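# Fold the towel in half on the table

## Task

Fold the towel once, end onto end, so its edges roughly match and there are no extra folds. It must lie flat, entirely on the table and away from the basket, with no bumps or raised parts. Release it and move the grippers away. The fold only counts if it holds without the robot.

## Robot and tools

Robot: two arms, left_arm and right_arm, each with a two-finger parallel gripper and a wrist camera. The arm names are labels, not image sides. left_arm's base sits at (-0.039, +0.236, 0) m and right_arm's at (+0.005, -0.297, 0) m, both turned slightly about z.

Scene frame: the origin is on the tabletop midway between the arms. +x points out over the table, +z points up, and left_arm is on the +y side. Results report each gripper's end_effector_position (metres) and end_effector_quat_wxyz in this frame. The reported hand position can be a little wrong, more so at long reach. The gripper's own axes: the fingers point along its +z, and they open and close along its y. The reported point lies between the finger pads, about 1 cm behind the tips.

execute_actions(actions): actions is a list of up to 15 actions. Each action is a list of up to 15 rows, and each row is one control step of 1/30 s. If an action has fewer rows, its last row is held until the action's 15 steps are used up. Every row is a single list of 14 numbers covering both arms, each in [-1, 1], even when one arm stays still. The order is dx, dy, dz, rx, ry, rz, opening for left_arm, then the same seven for right_arm. The first six numbers are an offset, not a pose. They are measured in that gripper's own axes from its measured pose at the start of the action. For the first action of a call, that start is the last pose a result reported. Each row is measured from this same start, not from the row before it. Scale: 1.0 equals 0.6 m or 180 degrees. rx, ry and rz form one rotation vector. Opening is absolute: +1 is fully open (0.094 m) and -1 is closed. An empty list just returns the current state and images.

move(target, speed, blocking): target is one 14-number row in the same layout and scale. Its offsets count from the pose shown in the scene's most recent result. Each gripper follows a straight path toward its target, and both paths finish together over 0.5 to 10 s. If the motion needs longer, it is cut off at 10 s. Rotation takes the shorter direction. speed is the top path speed in m/s, from 0.002 to 0.5, default 0.25; turning is limited to twice that in rad/s. The opening is sent at the start. Paths do not avoid objects or the other arm, and grippers can lag, drift or overshoot speed, especially with the arm nearly straight. Faster contact hits harder, and aiming further past a contact presses harder. With blocking=false you get a result after 0.5 s while the arm keeps going. You must then use wait or stop before sending new actions or moves. The result adds a "move:" line giving how it ended and which limits acted. Endings include done, off_target, moving, held and fault. paced means the sent pose was clipped. held means a check blocked steps, and afterwards the arm may move much faster than speed. The result also gives each gripper's distance from its target.

wait(seconds): 0 to 10 s. The arms hold their last command. It returns early when a running move ends. stop(): brakes a running move, which needs room to stop, but the fingers keep moving. zoom_image(camera, region): camera is cam_high, cam_left_wrist or cam_right_wrist. region is [x0, y0, x1, y1] in image pixels from the top-left, at most 504x504. cam_high images are 504x504 and wrist images are 616x616. read_manual returns only licence text. finished_scene(scene): give the current scene's number. This is final, so call it only once the towel is folded and released.

Control behaviour: each step, the commanded pose is clipped to within 70 mm and 16 degrees of the measured pose. Damped inverse kinematics then favours position over orientation. A distant target may therefore need several actions, and an arm never goes past its last clipped pose. "Hand target" lines show where each arm is currently being driven. Arms tend to settle a centimetre or more low, and repeated zero offsets let them sink. To hold an arm in place, send the correction back to its desired pose in the first call of a reply and zeros after that, raising the aim if it still sags. While you are thinking, the simulation keeps running on the last command.

Gripping: grip_measured is the measured opening on the command scale. Command roughly 0.03 below it to grip firmly, or less below it for a light hold. Readings may be off by about 1 mm. Thin cloth gets less grip force. Holding a load heats the motors. MOTOR HOT warns at 75 °C. At 90 °C that arm stops for 10 s. At 100 °C it goes limp and falls. These stops appear as OVER-TEMPERATURE FAULT lines.

Result lines: "pose unreachable" means the clearance check altered or blocked that arm's command. HELD in step readings marks steps that were held back. Joint torques include offsets and noise.

Avoid: knocking anything off the table, which fails the task. Also avoid the arms striking or pressing on each other, drops, slips, slams and hard pushes. Expect occasional tugs on the held towel or nudges to loose objects. Joint ranges (rad): waist -2.618 to 3.054, shoulder and elbow 0 to 3.142, wrist pitch and yaw ±1.571, wrist roll ±2.094.

Each tool is called after "Request:" as name(argument=value, ...), one argument or row to a line, values as JSON.

## Session

Request:
execute_actions(
  actions=[],
)

Scene clock: 0.00 s.
left_arm: end_effector_position=(+0.1282, -0.1816, +0.0581) grip_measured=+1.000 end_effector_quat_wxyz=(+0.296, +0.310, +0.897, -0.107) | right_arm: end_effector_position=(+0.2518, -0.3707, +0.0439) grip_measured=+1.000 end_effector_quat_wxyz=(+0.229, +0.167, +0.958, -0.037)
Joint positions: left_arm=[-1.129  1.868  1.18  -0.35  -0.373 -0.568  0.094] | right_arm=[-0.079  1.146  0.526 -0.483  0.026  0.064  0.094]
Joint velocities: left_arm=[-0.017  0.002 -0.002 -0.022  0.007 -0.081  0.   ] | right_arm=[ 0.012  0.002 -0.007  0.007 -0.081 -0.066  0.   ]
Joint torques (N m, as the arm reports them, + toward a larger angle): no reading
Hand target (left_arm): +0.128, -0.179, +0.057; +0.294, +0.311, +0.898, -0.100
Hand target (right_arm): +0.258, -0.373, +0.051; +0.243, +0.167, +0.955, -0.039

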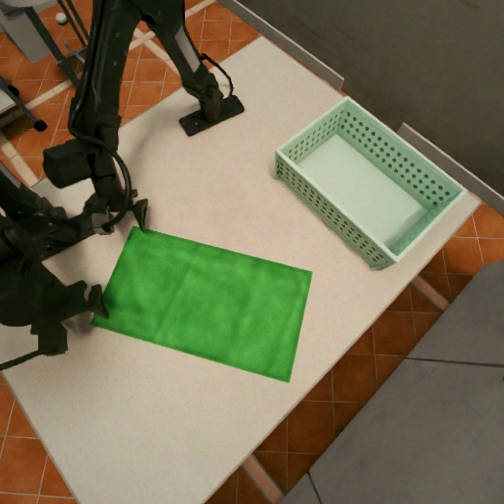

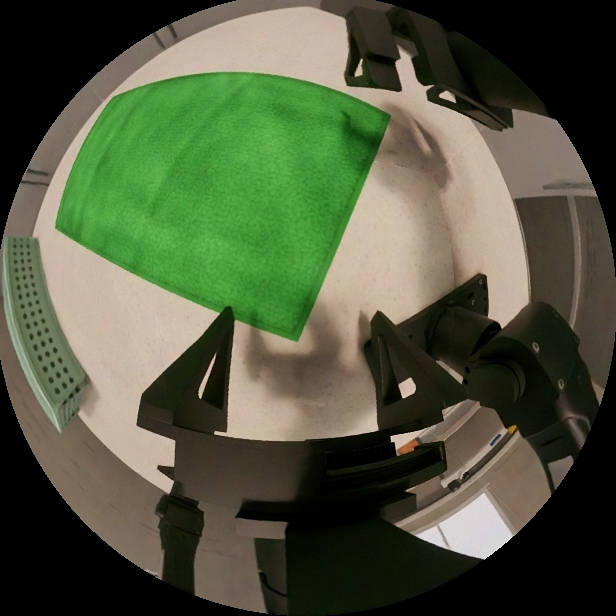

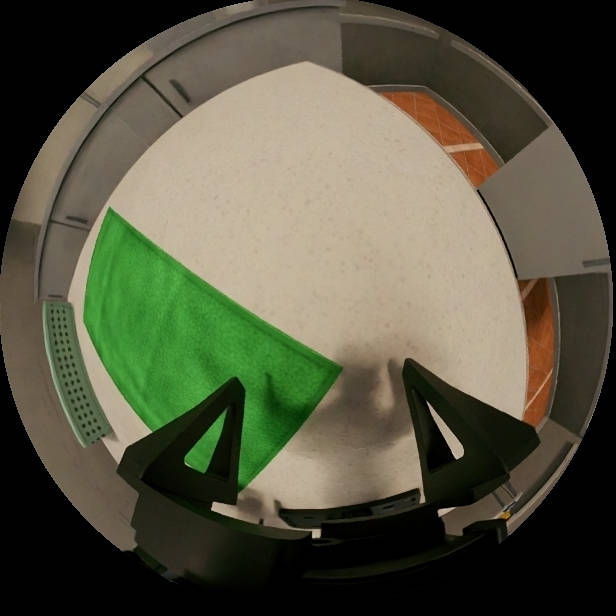

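Request:
move(
  target=[0.022,0,0,0.031,0.202,0.101,0.1,0.03,0.005,-0.027,0.05,0.143,0.203,0.1],
)

Scene clock: 10.77 s.
left_arm: end_effector_position=(+0.1158, -0.1755, +0.0530) grip_measured=+0.103 end_effector_quat_wxyz=(+0.008, +0.479, +0.878, -0.005) | right_arm: end_effector_position=(+0.2225, -0.3560, +0.0428) grip_measured=+0.102 end_effector_quat_wxyz=(-0.007, +0.471, +0.882, -0.004)
Joint positions: left_arm=[-1.006  2.241  1.905 -1.217 -0.003 -0.216  0.052] | right_arm=[-0.068  1.47   0.865 -0.98   0.005  0.716  0.052]
Joint velocities: left_arm=[-0.002 -0.012  0.002 -0.037 -0.066 -0.081 -0.   ] | right_arm=[ 0.017 -0.007  0.002 -0.007  0.007  0.051  0.   ]
Joint torques (N m, as the arm reports them, + toward a larger angle): left_arm=[  0.82 -11.63   9.85   0.2    0.04   0.03] | right_arm=[-0.75 -5.02  9.59  0.24  0.03  0.08]
Hand target (left_arm): +0.119, -0.175, +0.051; +0.000, +0.477, +0.879, -0.002
Hand target (right_arm): +0.230, -0.360, +0.051; +0.001, +0.478, +0.878, -0.001
Off the commanded pose (left_arm): 0.005 m, 1 deg.
Off the commanded pose (right_arm): 0.012 m, 1 deg.
move: off_target (right_arm)
camera_calibration (this result's frames):
cam_left_wrist: T_world_to_cam=[[-0.793019, -0.60749, 0.0455645, -0.0169605], [-0.374845, 0.545546, 0.74958, 0.11511], [-0.48022, 0.577352, -0.660343, 0.307262], [0, 0, 0, 1]] pos_world=[0.177252, -0.250499, 0.117387]
cam_right_wrist: T_world_to_cam=[[-0.915719, -0.400844, -0.0279805, 0.0674084], [-0.361337, 0.791002, 0.493712, 0.381141], [-0.175769, 0.462212, -0.869175, 0.330576], [0, 0, 0, 1]] pos_world=[0.257552, -0.427259, 0.10104]

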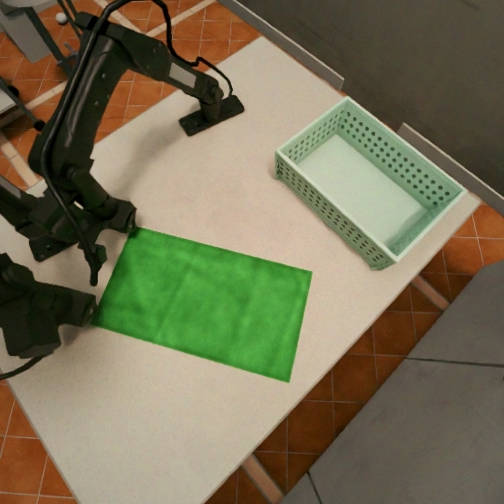

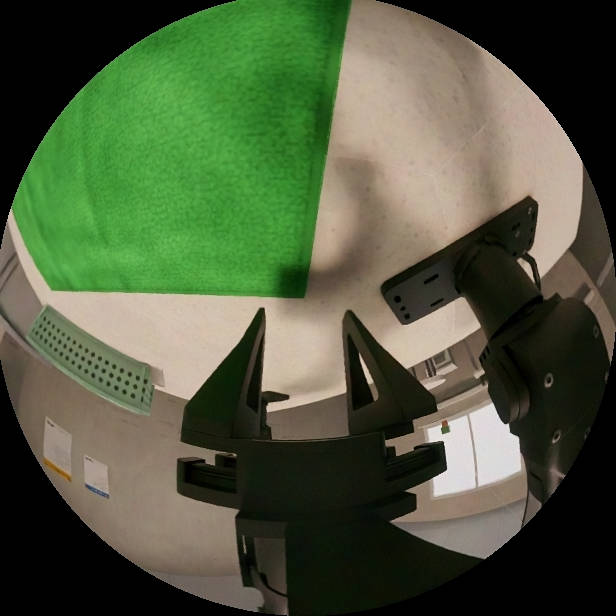

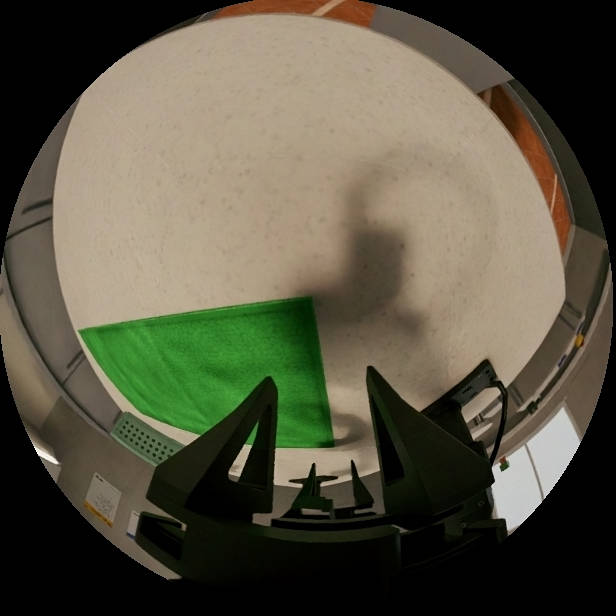

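Request:
move(
  target=[0.005,0.01,0.082,0,0,0,0.1,-0.025,0.018,0.055,0,0,0,0.1],
  speed=0.06,
)

Scene clock: 13.00 s.
left_arm: end_effector_position=(+0.1154, -0.1747, +0.0190) grip_measured=+0.103 end_effector_quat_wxyz=(+0.014, +0.481, +0.876, -0.010) | right_arm: end_effector_position=(+0.2423, -0.3613, +0.0154) grip_measured=+0.102 end_effector_quat_wxyz=(-0.006, +0.470, +0.882, -0.004)
Joint positions: left_arm=[-1.006  2.244  1.773 -1.066 -0.003 -0.21   0.052] | right_arm=[-0.068  1.595  0.865 -0.853  0.005  0.716  0.052]
Joint velocities: left_arm=[-0.002  0.002  0.017 -0.007 -0.081  0.007  0.001] | right_arm=[ 0.012 -0.007 -0.007 -0.051  0.007 -0.066 -0.   ]
Joint torques (N m, as the arm reports them, + toward a larger angle): left_arm=[  0.94 -11.25   5.29   0.62   0.     0.08] | right_arm=[-0.58 -6.26  4.43  0.6   0.02 -0.06]
Hand target (left_arm): +0.120, -0.170, +0.004; +0.007, +0.479, +0.878, -0.004
Hand target (right_arm): +0.239, -0.362, +0.010; -0.007, +0.471, +0.882, -0.004
Off the commanded pose (left_arm): 0.016 m, 1 deg.
Off the commanded pose (right_arm): 0.007 m, 0 deg.
move: off_target (left_arm)
camera_calibration (this result's frames):
cam_left_wrist: T_world_to_cam=[[-0.79675, -0.602193, 0.0505298, -0.0139728], [-0.375773, 0.559186, 0.738989, 0.142731], [-0.47327, 0.569802, -0.67182, 0.282314], [0, 0, 0, 1]] pos_world=[0.176113, -0.249091, 0.0848934]
cam_right_wrist: T_world_to_cam=[[-0.915349, -0.40156, -0.029767, 0.0822746], [-0.363029, 0.791015, 0.492448, 0.406493], [-0.174201, 0.461568, -0.869832, 0.312069], [0, 0, 0, 1]] pos_world=[0.277242, -0.432545, 0.0737196]

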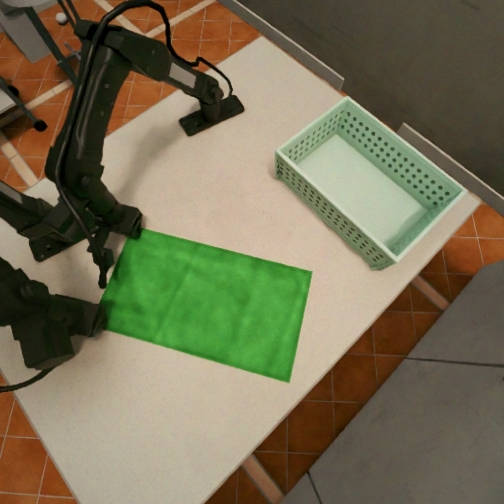

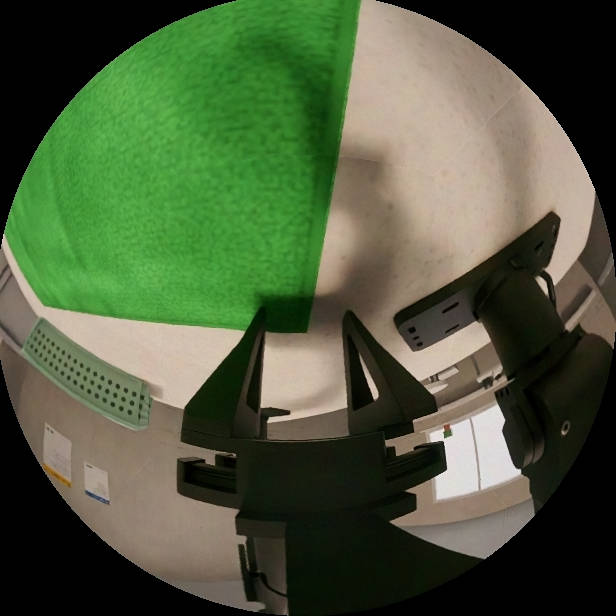

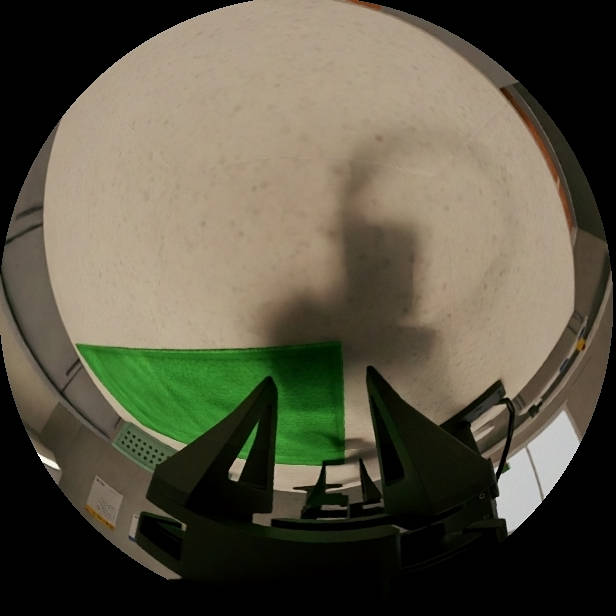

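Request:
execute_actions(
  actions=[
    [[0.008,0.015,0.035,0,0,0,0.1,0,-0.012,0.02,0,0,0,0.1],[0.008,0.015,0.035,0,0,0,0.1,0,-0.012,0.02,0,0,0,0.1],[0.008,0.015,0.045,0,0,0,0.1,0,-0.015,0.03,0,0,0,0.1]],
    [[0,0.008,0.035,0,0,0,0.1,0,-0.005,0.022,0,0,0,0.1]],
  ],
)

Scene clock: 14.77 s.
left_arm: end_effector_position=(+0.1178, -0.1787, +0.0185) grip_measured=+0.103 end_effector_quat_wxyz=(+0.034, +0.485, +0.874, -0.024) | right_arm: end_effector_position=(+0.2423, -0.3648, +0.0051) grip_measured=+0.102 end_effector_quat_wxyz=(+0.004, +0.468, +0.884, +0.003)
Joint positions: left_arm=[-1.006  2.215  1.719 -0.992 -0.008 -0.2    0.052] | right_arm=[-0.088  1.6    0.823 -0.785 -0.003  0.691  0.052]
Joint velocities: left_arm=[ 0.007 -0.017  0.002  0.022  0.007  0.037 -0.   ] | right_arm=[-0.007  0.002 -0.012 -0.007 -0.037 -0.081 -0.   ]
Joint torques (N m, as the arm reports them, + toward a larger angle): left_arm=[  0.81 -10.97   3.22   0.87   0.02   0.07] | right_arm=[-0.7  -4.71  2.97  0.77  0.04 -0.05]
Hand target (left_arm): +0.120, -0.173, -0.003; +0.025, +0.485, +0.874, -0.018
Hand target (right_arm): +0.234, -0.365, -0.007; -0.007, +0.470, +0.883, -0.001
Off the commanded pose (left_arm): 0.023 m, 1 deg.
Off the commanded pose (right_arm): 0.015 m, 1 deg.
Step readings (end_effector_position; steps 1 to 15: 1st action; 16 to 30: 2nd action):
0: left_arm (+0.1154, -0.1747, +0.0190) | right_arm (+0.2426, -0.3614, +0.0154)
1: left_arm (+0.1154, -0.1746, +0.0179) | right_arm (+0.2425, -0.3616, +0.0146)
2: left_arm (+0.1154, -0.1740, +0.0182) | right_arm (+0.2421, -0.3621, +0.0131)
4: left_arm (+0.1154, -0.1741, +0.0175) | right_arm (+0.2385, -0.3632, +0.0085)
8: left_arm (+0.1157, -0.1746, +0.0177) | right_arm (+0.2370, -0.3637, +0.0051)
15: left_arm (+0.1157, -0.1747, +0.0177) | right_arm (+0.2370, -0.3638, +0.0051)
16: left_arm (+0.1158, -0.1749, +0.0180) | right_arm (+0.2373, -0.3639, +0.0051)
17: left_arm (+0.1160, -0.1754, +0.0182) | right_arm (+0.2376, -0.3639, +0.0051)
19: left_arm (+0.1165, -0.1763, +0.0183) | right_arm (+0.2385, -0.3640, +0.0051)
23: left_arm (+0.1171, -0.1774, +0.0184) | right_arm (+0.2403, -0.3644, +0.0051)
30: end_effector_position above
camera_calibration (this result's frames):
cam_left_wrist: T_world_to_cam=[[-0.803479, -0.592409, 0.058936, -0.012004], [-0.386472, 0.594332, 0.705272, 0.154372], [-0.452837, 0.543894, -0.706483, 0.278929], [0, 0, 0, 1]] pos_world=[0.176325, -0.250567, 0.088892]
cam_right_wrist: T_world_to_cam=[[-0.912424, -0.405983, -0.0515774, 0.0783597], [-0.3781, 0.788035, 0.485842, 0.416944], [-0.156599, 0.462795, -0.872524, 0.300954], [0, 0, 0, 1]] pos_world=[0.276273, -0.436034, 0.0640623]

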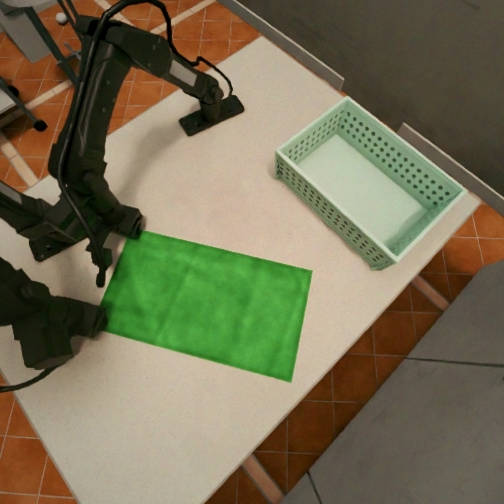

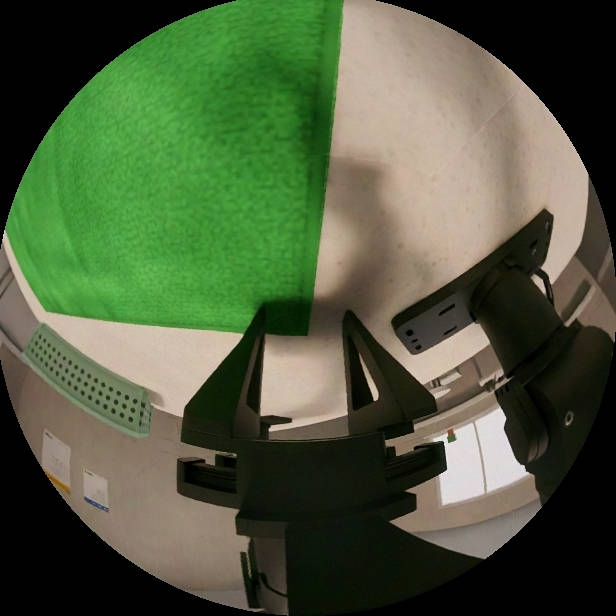

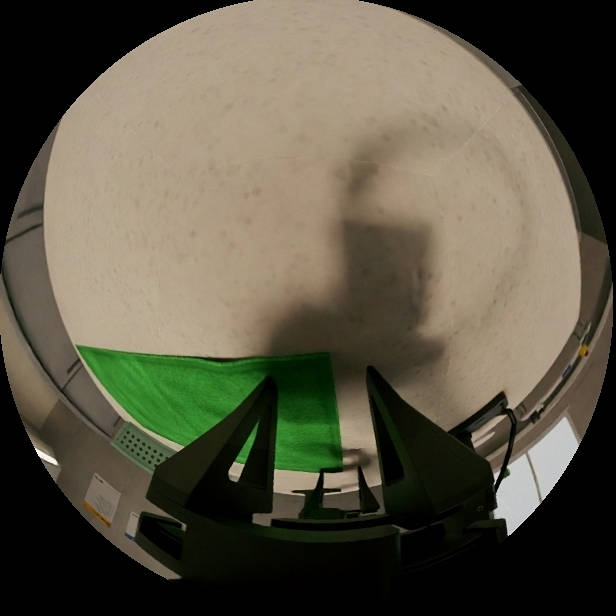

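Both touching. Close, then lift.

Request:
execute_actions(
  actions=[
    [[0.008,0,0.028,0,0.01,0,-0.4,0.005,-0.008,0.018,0,0,0,-0.4]],
    [[0.008,0,0.028,0,0.01,0,-1,0.005,-0.008,0.018,0,0,0,-1]],
  ],
)

Request:
move(
  target=[0,0.01,-0.08,0,0,0,-1,0,0.01,-0.08,0,0,0,-1],
  speed=0.08,
)

Scene clock: 16.73 s.
left_arm: end_effector_position=(+0.1191, -0.1807, +0.0187) grip_measured=-0.969 end_effector_quat_wxyz=(+0.039, +0.485, +0.873, -0.026) | right_arm: end_effector_position=(+0.2537, -0.3618, +0.0046) grip_measured=-0.954 end_effector_quat_wxyz=(+0.020, +0.467, +0.884, +0.023)
Joint positions: left_arm=[-1.006  2.215  1.719 -0.983 -0.011 -0.2    0.001] | right_arm=[-0.088  1.602  0.821 -0.74  -0.038  0.69   0.002]
Joint velocities: left_arm=[-0.017  0.007 -0.022  0.022  0.007  0.051 -0.001] | right_arm=[-0.007 -0.002  0.007  0.037 -0.081 -0.095  0.001]
Joint torques (N m, as the arm reports them, + toward a larger angle): left_arm=[  0.14 -10.26   6.57   0.55   0.    -0.01] | right_arm=[-0.49 -6.08  2.59  0.81  0.14 -0.05]
Hand target (left_arm): +0.118, -0.176, +0.002; +0.025, +0.485, +0.874, -0.014
Hand target (right_arm): +0.243, -0.363, -0.006; +0.012, +0.468, +0.884, +0.014
Off the commanded pose (left_arm): 0.018 m, 2 deg.
Off the commanded pose (right_arm): 0.016 m, 1 deg.
Step readings (end_effector_position; steps 1 to 15: 1st action; 16 to 30: 2nd action):
0: left_arm (+0.1182, -0.1794, +0.0186) | right_arm (+0.2431, -0.3650, +0.0047)
1: left_arm (+0.1184, -0.1793, +0.0186) | right_arm (+0.2434, -0.3647, +0.0044)
2: left_arm (+0.1191, -0.1792, +0.0186) | right_arm (+0.2458, -0.3640, +0.0042)
4: left_arm (+0.1196, -0.1791, +0.0186) | right_arm (+0.2481, -0.3633, +0.0043)
8: left_arm (+0.1196, -0.1791, +0.0186) | right_arm (+0.2482, -0.3632, +0.0043)
15: left_arm (+0.1196, -0.1791, +0.0186) | right_arm (+0.2482, -0.3632, +0.0043)
16: left_arm (+0.1199, -0.1791, +0.0186) | right_arm (+0.2492, -0.3627, +0.0043)
17: left_arm (+0.1201, -0.1792, +0.0186) | right_arm (+0.2515, -0.3621, +0.0045)
19: left_arm (+0.1194, -0.1805, +0.0187) | right_arm (+0.2537, -0.3618, +0.0046)
23: left_arm (+0.1191, -0.1807, +0.0187) | right_arm (+0.2537, -0.3618, +0.0046)
30: end_effector_position above
camera_calibration (this result's frames):
cam_left_wrist: T_world_to_cam=[[-0.80391, -0.591856, 0.0586024, -0.0119859], [-0.39076, 0.599893, 0.698166, 0.157589], [-0.448369, 0.538363, -0.713534, 0.279383], [0, 0, 0, 1]] pos_world=[0.177211, -0.25204, 0.090028]
cam_right_wrist: T_world_to_cam=[[-0.907892, -0.405911, -0.104731, 0.0890966], [-0.403143, 0.77693, 0.483585, 0.421453], [-0.114924, 0.481265, -0.869009, 0.296981], [0, 0, 0, 1]] pos_world=[0.284926, -0.434201, 0.0636021]

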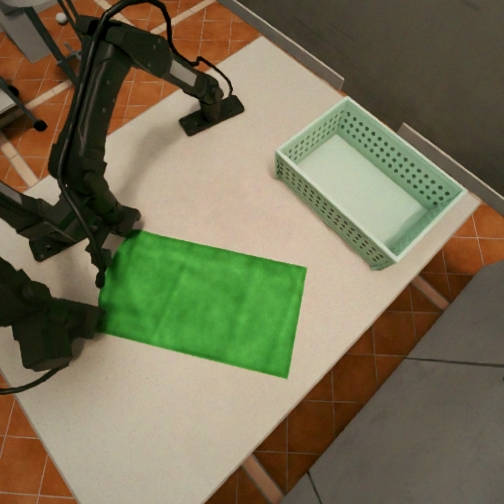

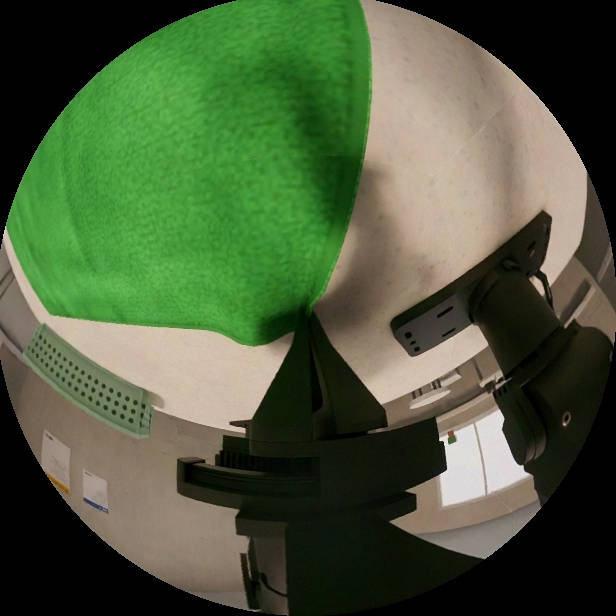

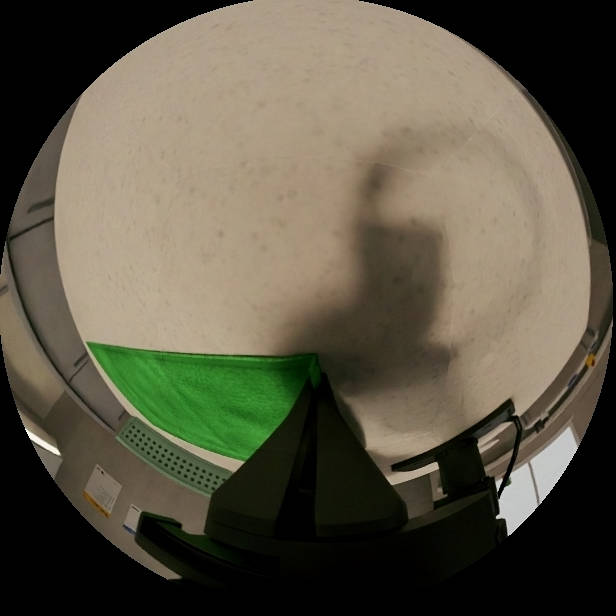

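Scene clock: 17.93 s.
left_arm: end_effector_position=(+0.1167, -0.1742, +0.0583) grip_measured=-0.969 end_effector_quat_wxyz=(+0.037, +0.488, +0.872, -0.024) | right_arm: end_effector_position=(+0.2451, -0.3592, +0.0376) grip_measured=-0.954 end_effector_quat_wxyz=(+0.000, +0.470, +0.882, +0.020)
Joint positions: left_arm=[-1.006  2.16   1.792 -1.115 -0.011 -0.194  0.001] | right_arm=[-0.088  1.544  0.911 -0.93  -0.038  0.695  0.002]
Joint velocities: left_arm=[ 0.022 -0.022 -0.012  0.007  0.022  0.007  0.001] | right_arm=[ 0.007 -0.002 -0.007  0.037 -0.081  0.007 -0.   ]
Joint torques (N m, as the arm reports them, + toward a larger angle): left_arm=[  0.81 -13.06   9.68   0.29  -0.02   0.06] | right_arm=[ 0.78 -8.4   9.43  0.3   0.    0.06]
Hand target (left_arm): +0.122, -0.173, +0.066; +0.039, +0.485, +0.873, -0.026
Hand target (right_arm): +0.255, -0.359, +0.052; +0.021, +0.467, +0.884, +0.024
Off the commanded pose (left_arm): 0.010 m, 0 deg.
Off the commanded pose (right_arm): 0.019 m, 2 deg.
move: off_target (right_arm)
camera_calibration (this result's frames):
cam_left_wrist: T_world_to_cam=[[-0.807423, -0.587242, 0.0567115, -0.011101], [-0.386249, 0.598824, 0.701585, 0.124195], [-0.44596, 0.544571, -0.710325, 0.303744], [0, 0, 0, 1]] pos_world=[0.174464, -0.2463, 0.129253]
cam_right_wrist: T_world_to_cam=[[-0.913585, -0.399949, -0.0735037, 0.0882319], [-0.379246, 0.77276, 0.508934, 0.391664], [-0.146747, 0.492831, -0.857661, 0.334985], [0, 0, 0, 1]] pos_world=[0.278302, -0.432465, 0.0944575]

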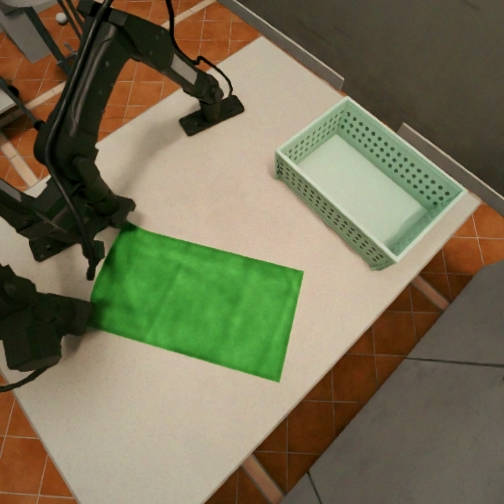

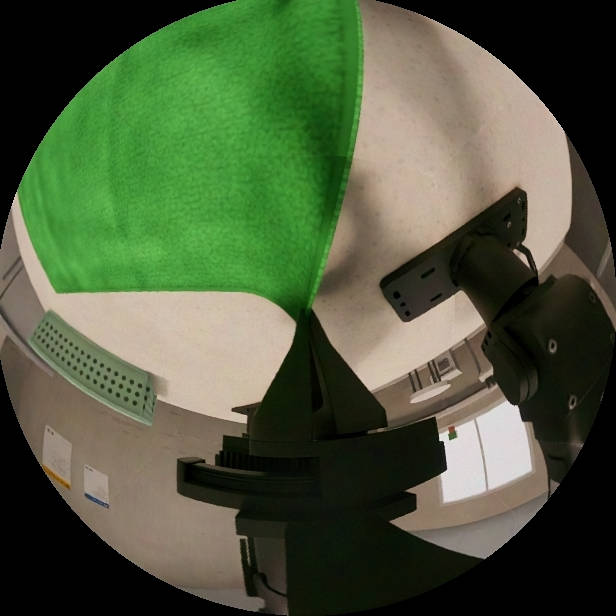

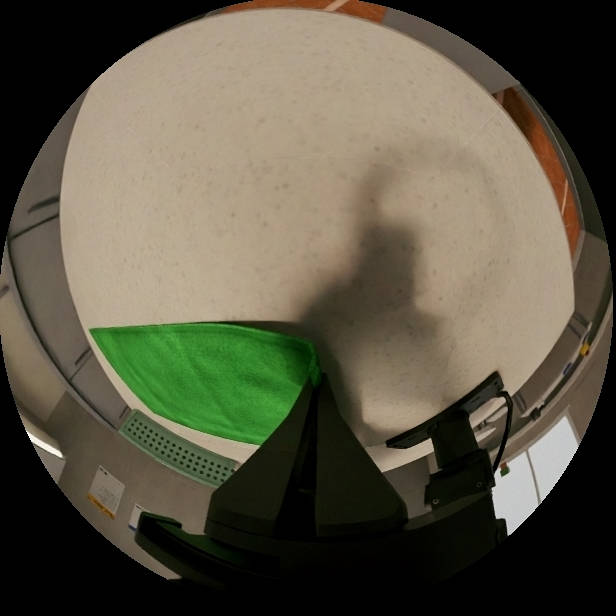

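Request:
move(
  target=[-0.025,0.015,-0.24,0,-0.08,0,-1,-0.005,0.03,-0.26,-0.07,-0.05,0,-1],
  speed=0.1,
)

Scene clock: 21.27 s.
left_arm: end_effector_position=(+0.1235, -0.1734, +0.1933) grip_measured=-0.969 end_effector_quat_wxyz=(+0.140, +0.481, +0.861, -0.087) | right_arm: end_effector_position=(+0.2567, -0.3534, +0.1767) grip_measured=-0.954 end_effector_quat_wxyz=(+0.099, +0.468, +0.875, +0.075)
Joint positions: left_arm=[-1.006  1.944  1.96  -1.259 -0.048 -0.188  0.001] | right_arm=[-0.103  1.317  1.252 -1.282 -0.109  0.695  0.002]
Joint velocities: left_arm=[ 0.012  0.002  0.007 -0.051 -0.022  0.022 -0.001] | right_arm=[-0.012 -0.017 -0.017 -0.037  0.022 -0.022 -0.001]
Joint torques (N m, as the arm reports them, + toward a larger angle): left_arm=[  0.18 -11.59  10.12   0.7   -0.11   0.05] | right_arm=[-0.77 -6.2  10.09  0.7  -0.1  -0.05]
Hand target (left_arm): +0.126, -0.170, +0.202; +0.146, +0.481, +0.860, -0.085
Hand target (right_arm): +0.259, -0.356, +0.193; +0.120, +0.467, +0.872, +0.080
Off the commanded pose (left_arm): 0.010 m, 1 deg.
Off the commanded pose (right_arm): 0.018 m, 3 deg.
move: off_target (right_arm)
camera_calibration (this result's frames):
cam_left_wrist: T_world_to_cam=[[-0.814772, -0.573825, 0.082895, -0.0146018], [-0.459981, 0.726808, 0.510066, 0.0999686], [-0.352938, 0.377457, -0.856132, 0.389877], [0, 0, 0, 1]] pos_world=[0.171689, -0.228199, 0.284005]
cam_right_wrist: T_world_to_cam=[[-0.876105, -0.393029, -0.279228, 0.140454], [-0.479242, 0.773137, 0.415434, 0.363134], [0.0526042, 0.497782, -0.865705, 0.405177], [0, 0, 0, 1]] pos_world=[0.275768, -0.42724, 0.239124]

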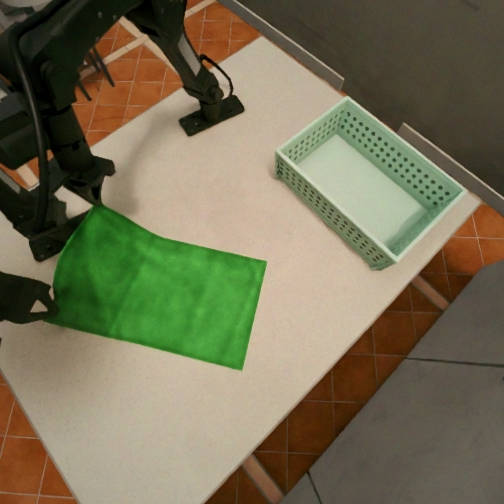

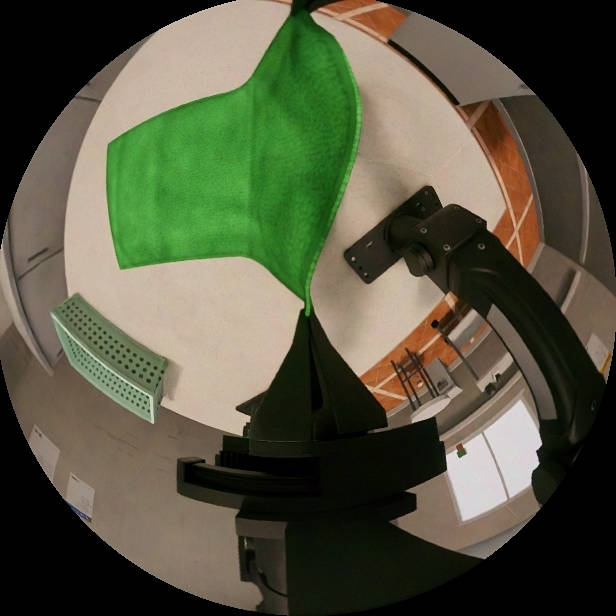

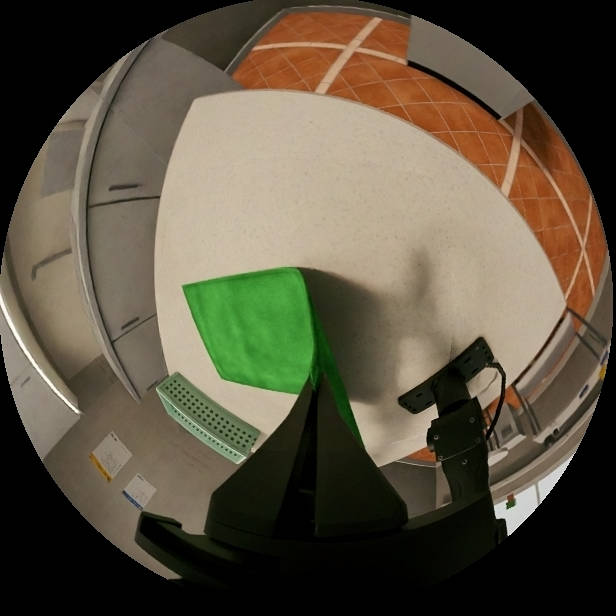

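Request:
move(
  target=[0.022,0.367,-0.013,-0.03,0,0,-1,-0.007,0.363,0.067,-0.06,0,0,-1],
  speed=0.1,
)

Scene clock: 25.27 s.
left_arm: end_effector_position=(+0.2977, -0.0435, +0.1917) grip_measured=-0.969 end_effector_quat_wxyz=(+0.160, +0.473, +0.866, -0.042) | right_arm: end_effector_position=(+0.4294, -0.2365, +0.1696) grip_measured=-0.954 end_effector_quat_wxyz=(+0.114, +0.459, +0.870, +0.139)
Joint positions: left_arm=[-0.477  1.925  1.926 -1.24   0.023  0.311  0.001] | right_arm=[ 0.292  1.855  1.735 -1.106 -0.106  1.085  0.002]
Joint velocities: left_arm=[-0.002 -0.007 -0.012 -0.022 -0.022  0.022  0.001] | right_arm=[-0.002 -0.017  0.007 -0.007 -0.022  0.022  0.   ]
Joint torques (N m, as the arm reports them, + toward a larger angle): left_arm=[ 0.52 -9.61 10.35  0.89  0.1   0.05] | right_arm=[  0.35 -10.59  10.53   1.25   0.09   0.04]
Hand target (left_arm): +0.302, -0.046, +0.193; +0.163, +0.474, +0.864, -0.046
Hand target (right_arm): +0.442, -0.235, +0.187; +0.143, +0.456, +0.865, +0.152
Off the commanded pose (left_arm): 0.006 m, 1 deg.
Off the commanded pose (right_arm): 0.023 m, 4 deg.
move: off_target (right_arm)
camera_calibration (this result's frames):
cam_left_wrist: T_world_to_cam=[[-0.796968, -0.603907, -0.0117656, 0.213478], [-0.523469, 0.680835, 0.512293, 0.102958], [-0.301367, 0.41444, -0.85873, 0.387738], [0, 0, 0, 1]] pos_world=[0.340882, -0.10187, 0.282729]
cam_right_wrist: T_world_to_cam=[[-0.838082, -0.378733, -0.392657, 0.342012], [-0.533243, 0.720688, 0.443014, 0.364591], [0.115199, 0.580663, -0.805952, 0.314311], [0, 0, 0, 1]] pos_world=[0.444842, -0.315734, 0.226094]

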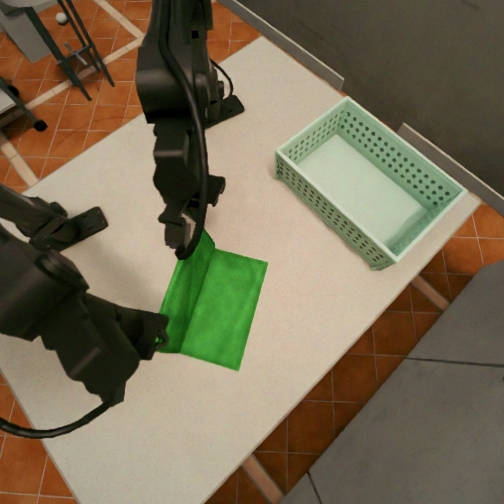

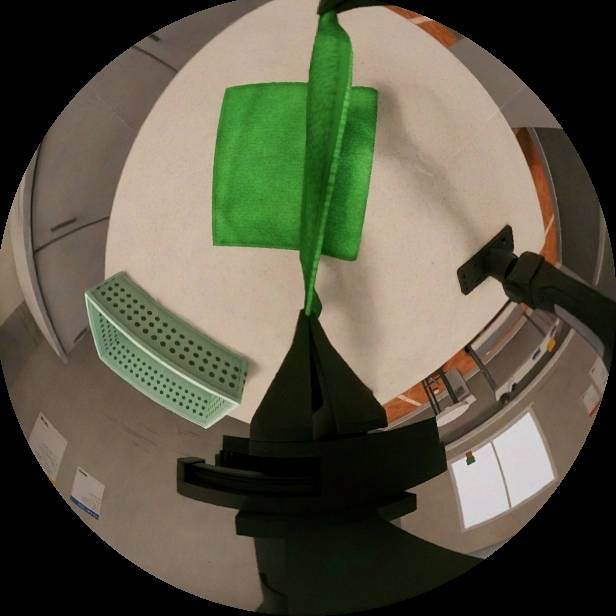

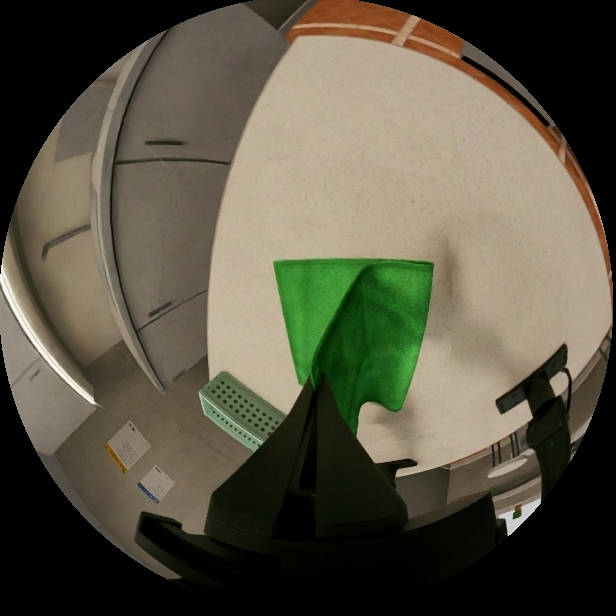

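Request:
move(
  target=[0.053,0.152,0.192,0,0.03,0,-1,-0.004,0.098,0.197,-0.01,0,0,-1],
  speed=0.1,
)

Scene clock: 28.73 s.
left_arm: end_effector_position=(+0.3805, +0.0054, +0.0808) grip_measured=-0.969 end_effector_quat_wxyz=(+0.116, +0.475, +0.872, -0.016) | right_arm: end_effector_position=(+0.4958, -0.1949, +0.0590) grip_measured=-0.954 end_effector_quat_wxyz=(+0.087, +0.461, +0.873, +0.133)
Joint positions: left_arm=[-0.283  2.174  1.88  -1.045  0.033  0.501  0.001] | right_arm=[ 0.363  2.211  1.831 -0.89  -0.105  1.155  0.002]
Joint velocities: left_arm=[-0.002 -0.002 -0.002 -0.007  0.007  0.022 -0.   ] | right_arm=[ 0.027 -0.007 -0.002  0.051 -0.007 -0.037 -0.   ]
Joint torques (N m, as the arm reports them, + toward a larger angle): left_arm=[  0.63 -12.25   9.28   0.76   0.08   0.03] | right_arm=[  0.41 -14.71  10.82   1.22   0.1    0.04]
Hand target (left_arm): +0.386, +0.006, +0.081; +0.120, +0.474, +0.872, -0.019
Hand target (right_arm): +0.513, -0.191, +0.081; +0.121, +0.457, +0.868, +0.152
Off the commanded pose (left_arm): 0.005 m, 1 deg.
Off the commanded pose (right_arm): 0.028 m, 5 deg.
move: off_target (right_arm)
camera_calibration (this result's frames):
cam_left_wrist: T_world_to_cam=[[-0.793363, -0.608373, -0.0213838, 0.307181], [-0.497659, 0.627953, 0.598339, 0.153272], [-0.350585, 0.485342, -0.800957, 0.310857], [0, 0, 0, 1]] pos_world=[0.428965, -0.0602387, 0.163844]
cam_right_wrist: T_world_to_cam=[[-0.856214, -0.377518, -0.352672, 0.376934], [-0.511934, 0.711745, 0.480981, 0.404466], [0.0694342, 0.592367, -0.80267, 0.218165], [0, 0, 0, 1]] pos_world=[0.514648, -0.274811, 0.113509]

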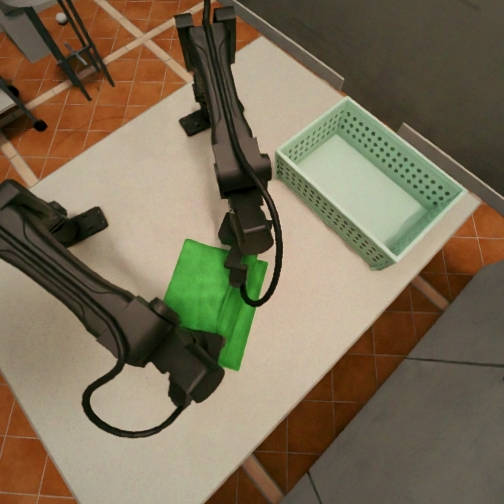

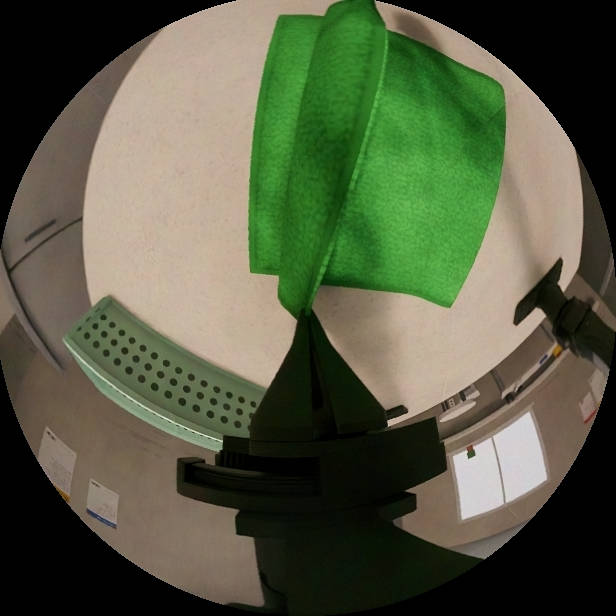

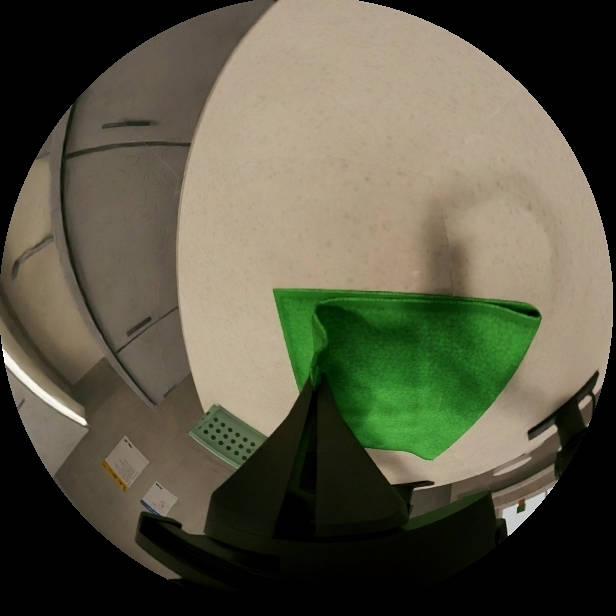

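Request:
move(
  target=[-0.077,-0.472,-0.34,0,-0.09,0,-1,-0.007,-0.35,-0.475,-0.04,-0.08,0,-1],
  speed=0.13,
)

Scene clock: 35.43 s.
left_arm: end_effector_position=(+0.1325, -0.1597, +0.2636) grip_measured=-0.969 end_effector_quat_wxyz=(+0.238, +0.469, +0.846, -0.090) | right_arm: end_effector_position=(+0.2558, -0.3539, +0.2434) grip_measured=-0.954 end_effector_quat_wxyz=(+0.199, +0.475, +0.847, +0.133)
Joint positions: left_arm=[-1.03   1.826  2.023 -1.283 -0.179 -0.181  0.001] | right_arm=[-0.168  1.178  1.355 -1.305 -0.199  0.703  0.002]
Joint velocities: left_arm=[ 0.007  0.007 -0.012 -0.022 -0.022 -0.051  0.   ] | right_arm=[-0.002  0.012 -0.002 -0.051 -0.007 -0.051  0.   ]
Joint torques (N m, as the arm reports them, + toward a larger angle): left_arm=[-0.38 -8.74 10.23  0.94 -0.22 -0.07] | right_arm=[-0.74 -4.48 10.01  1.15 -0.1  -0.05]
Hand target (left_arm): +0.132, -0.159, +0.265; +0.237, +0.468, +0.847, -0.083
Hand target (right_arm): +0.256, -0.355, +0.260; +0.222, +0.469, +0.844, +0.137
Off the commanded pose (left_arm): 0.003 m, 1 deg.
Off the commanded pose (right_arm): 0.021 m, 3 deg.
move: off_target (right_arm)
camera_calibration (this result's frames):
cam_left_wrist: T_world_to_cam=[[-0.809204, -0.587482, 0.00733577, 0.0117171], [-0.549288, 0.760907, 0.345403, 0.118873], [-0.2085, 0.275472, -0.938426, 0.434366], [0, 0, 0, 1]] pos_world=[0.165342, -0.203223, 0.366475]
cam_right_wrist: T_world_to_cam=[[-0.802374, -0.352421, -0.481659, 0.202969], [-0.530934, 0.790097, 0.306359, 0.381168], [0.27259, 0.501543, -0.821066, 0.397313], [0, 0, 0, 1]] pos_world=[0.256929, -0.428899, 0.307207]

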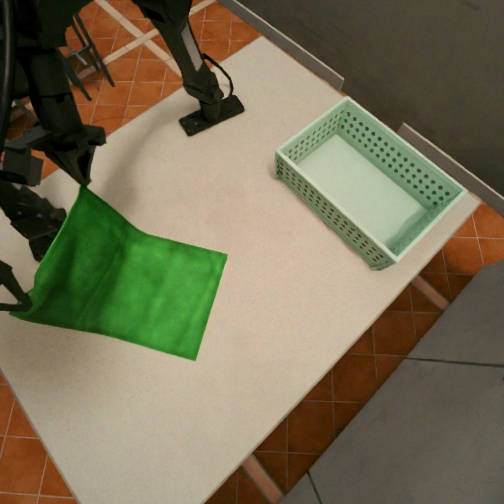

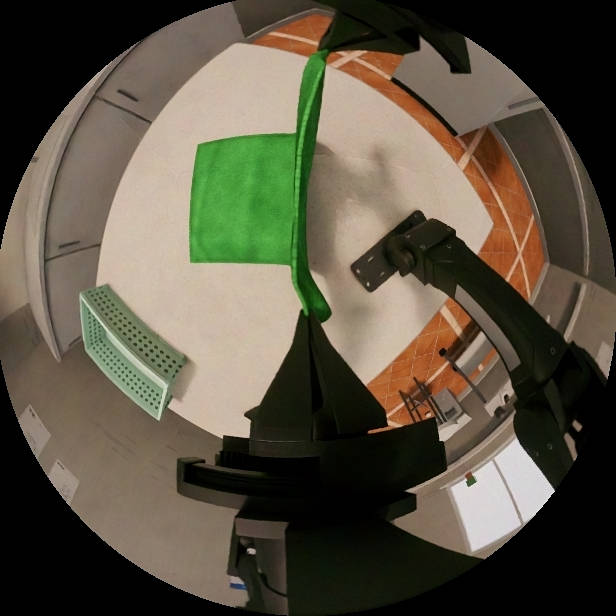

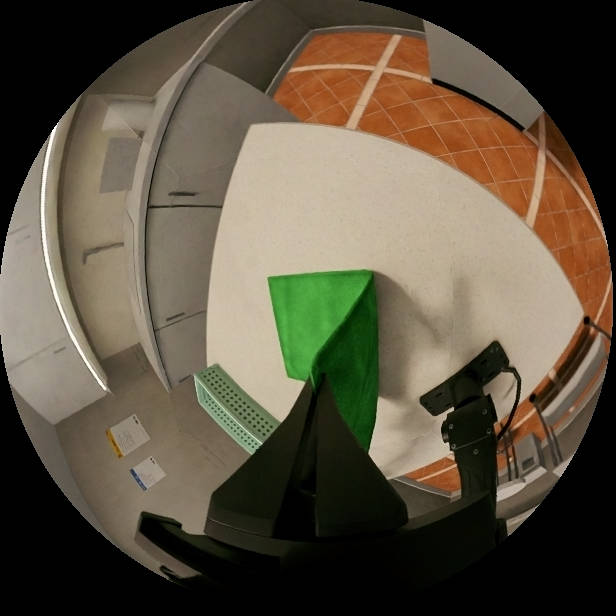

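Request:
move(
  target=[0.062,-0.027,0.107,0.03,0.04,0,-1,0.02,-0.072,0.084,0.06,0,0,-1],
  speed=0.08,
)

Scene clock: 38.60 s.
left_arm: end_effector_position=(+0.1191, -0.1676, +0.2003) grip_measured=-0.969 end_effector_quat_wxyz=(+0.173, +0.484, +0.851, -0.107) | right_arm: end_effector_position=(+0.2368, -0.3631, +0.1807) grip_measured=-0.954 end_effector_quat_wxyz=(+0.145, +0.493, +0.856, +0.056)
Joint positions: left_arm=[-1.016  1.835  1.814 -1.144 -0.06  -0.176  0.001] | right_arm=[-0.121  1.178  1.157 -1.24  -0.049  0.737  0.002]
Joint velocities: left_arm=[-0.017  0.007  0.002  0.007 -0.007 -0.007 -0.   ] | right_arm=[ 0.012  0.012  0.007 -0.066 -0.007 -0.051  0.   ]
Joint torques (N m, as the arm reports them, + toward a larger angle): left_arm=[ 0.92 -9.04  6.27  1.1   0.02  0.07] | right_arm=[ 0.61 -3.13  5.86  1.3   0.08  0.06]
Hand target (left_arm): +0.123, -0.165, +0.189; +0.162, +0.484, +0.854, -0.101
Hand target (right_arm): +0.241, -0.364, +0.178; +0.154, +0.492, +0.855, +0.051
Off the commanded pose (left_arm): 0.013 m, 2 deg.
Off the commanded pose (right_arm): 0.005 m, 1 deg.
move: off_target (left_arm)
camera_calibration (this result's frames):
cam_left_wrist: T_world_to_cam=[[-0.827341, -0.554784, 0.0878779, -0.0117478], [-0.467322, 0.766653, 0.440288, 0.111664], [-0.311636, 0.323201, -0.893546, 0.385665], [0, 0, 0, 1]] pos_world=[0.162651, -0.216772, 0.296477]
cam_right_wrist: T_world_to_cam=[[-0.884644, -0.348603, -0.309647, 0.144078], [-0.44376, 0.833311, 0.329651, 0.388374], [0.143115, 0.429033, -0.891879, 0.372773], [0, 0, 0, 1]] pos_world=[0.246453, -0.433343, 0.249054]

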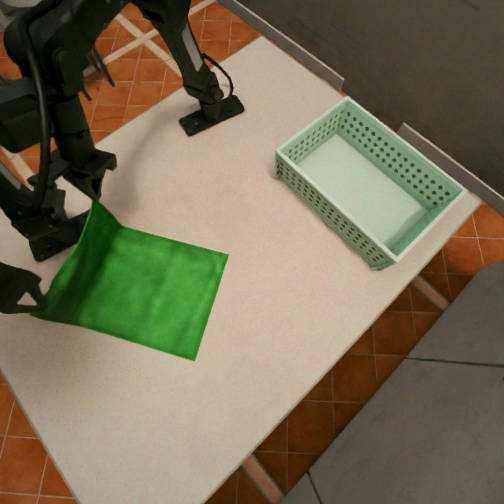

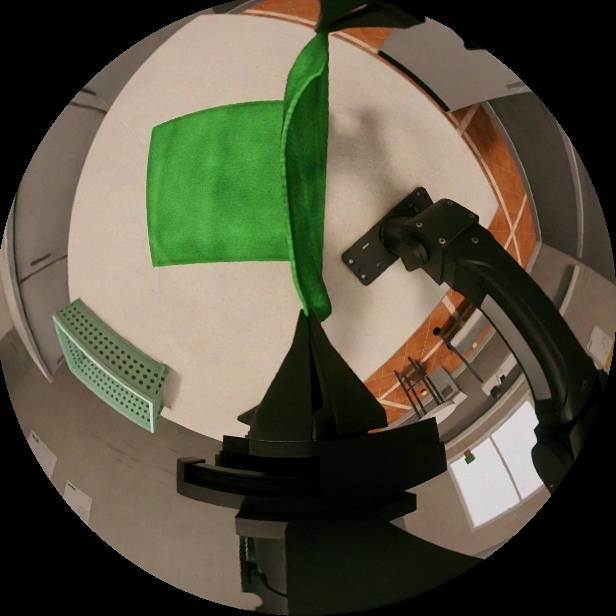

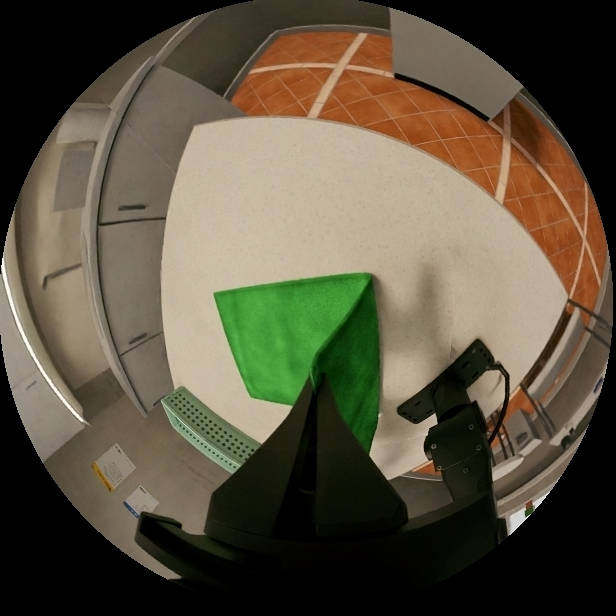

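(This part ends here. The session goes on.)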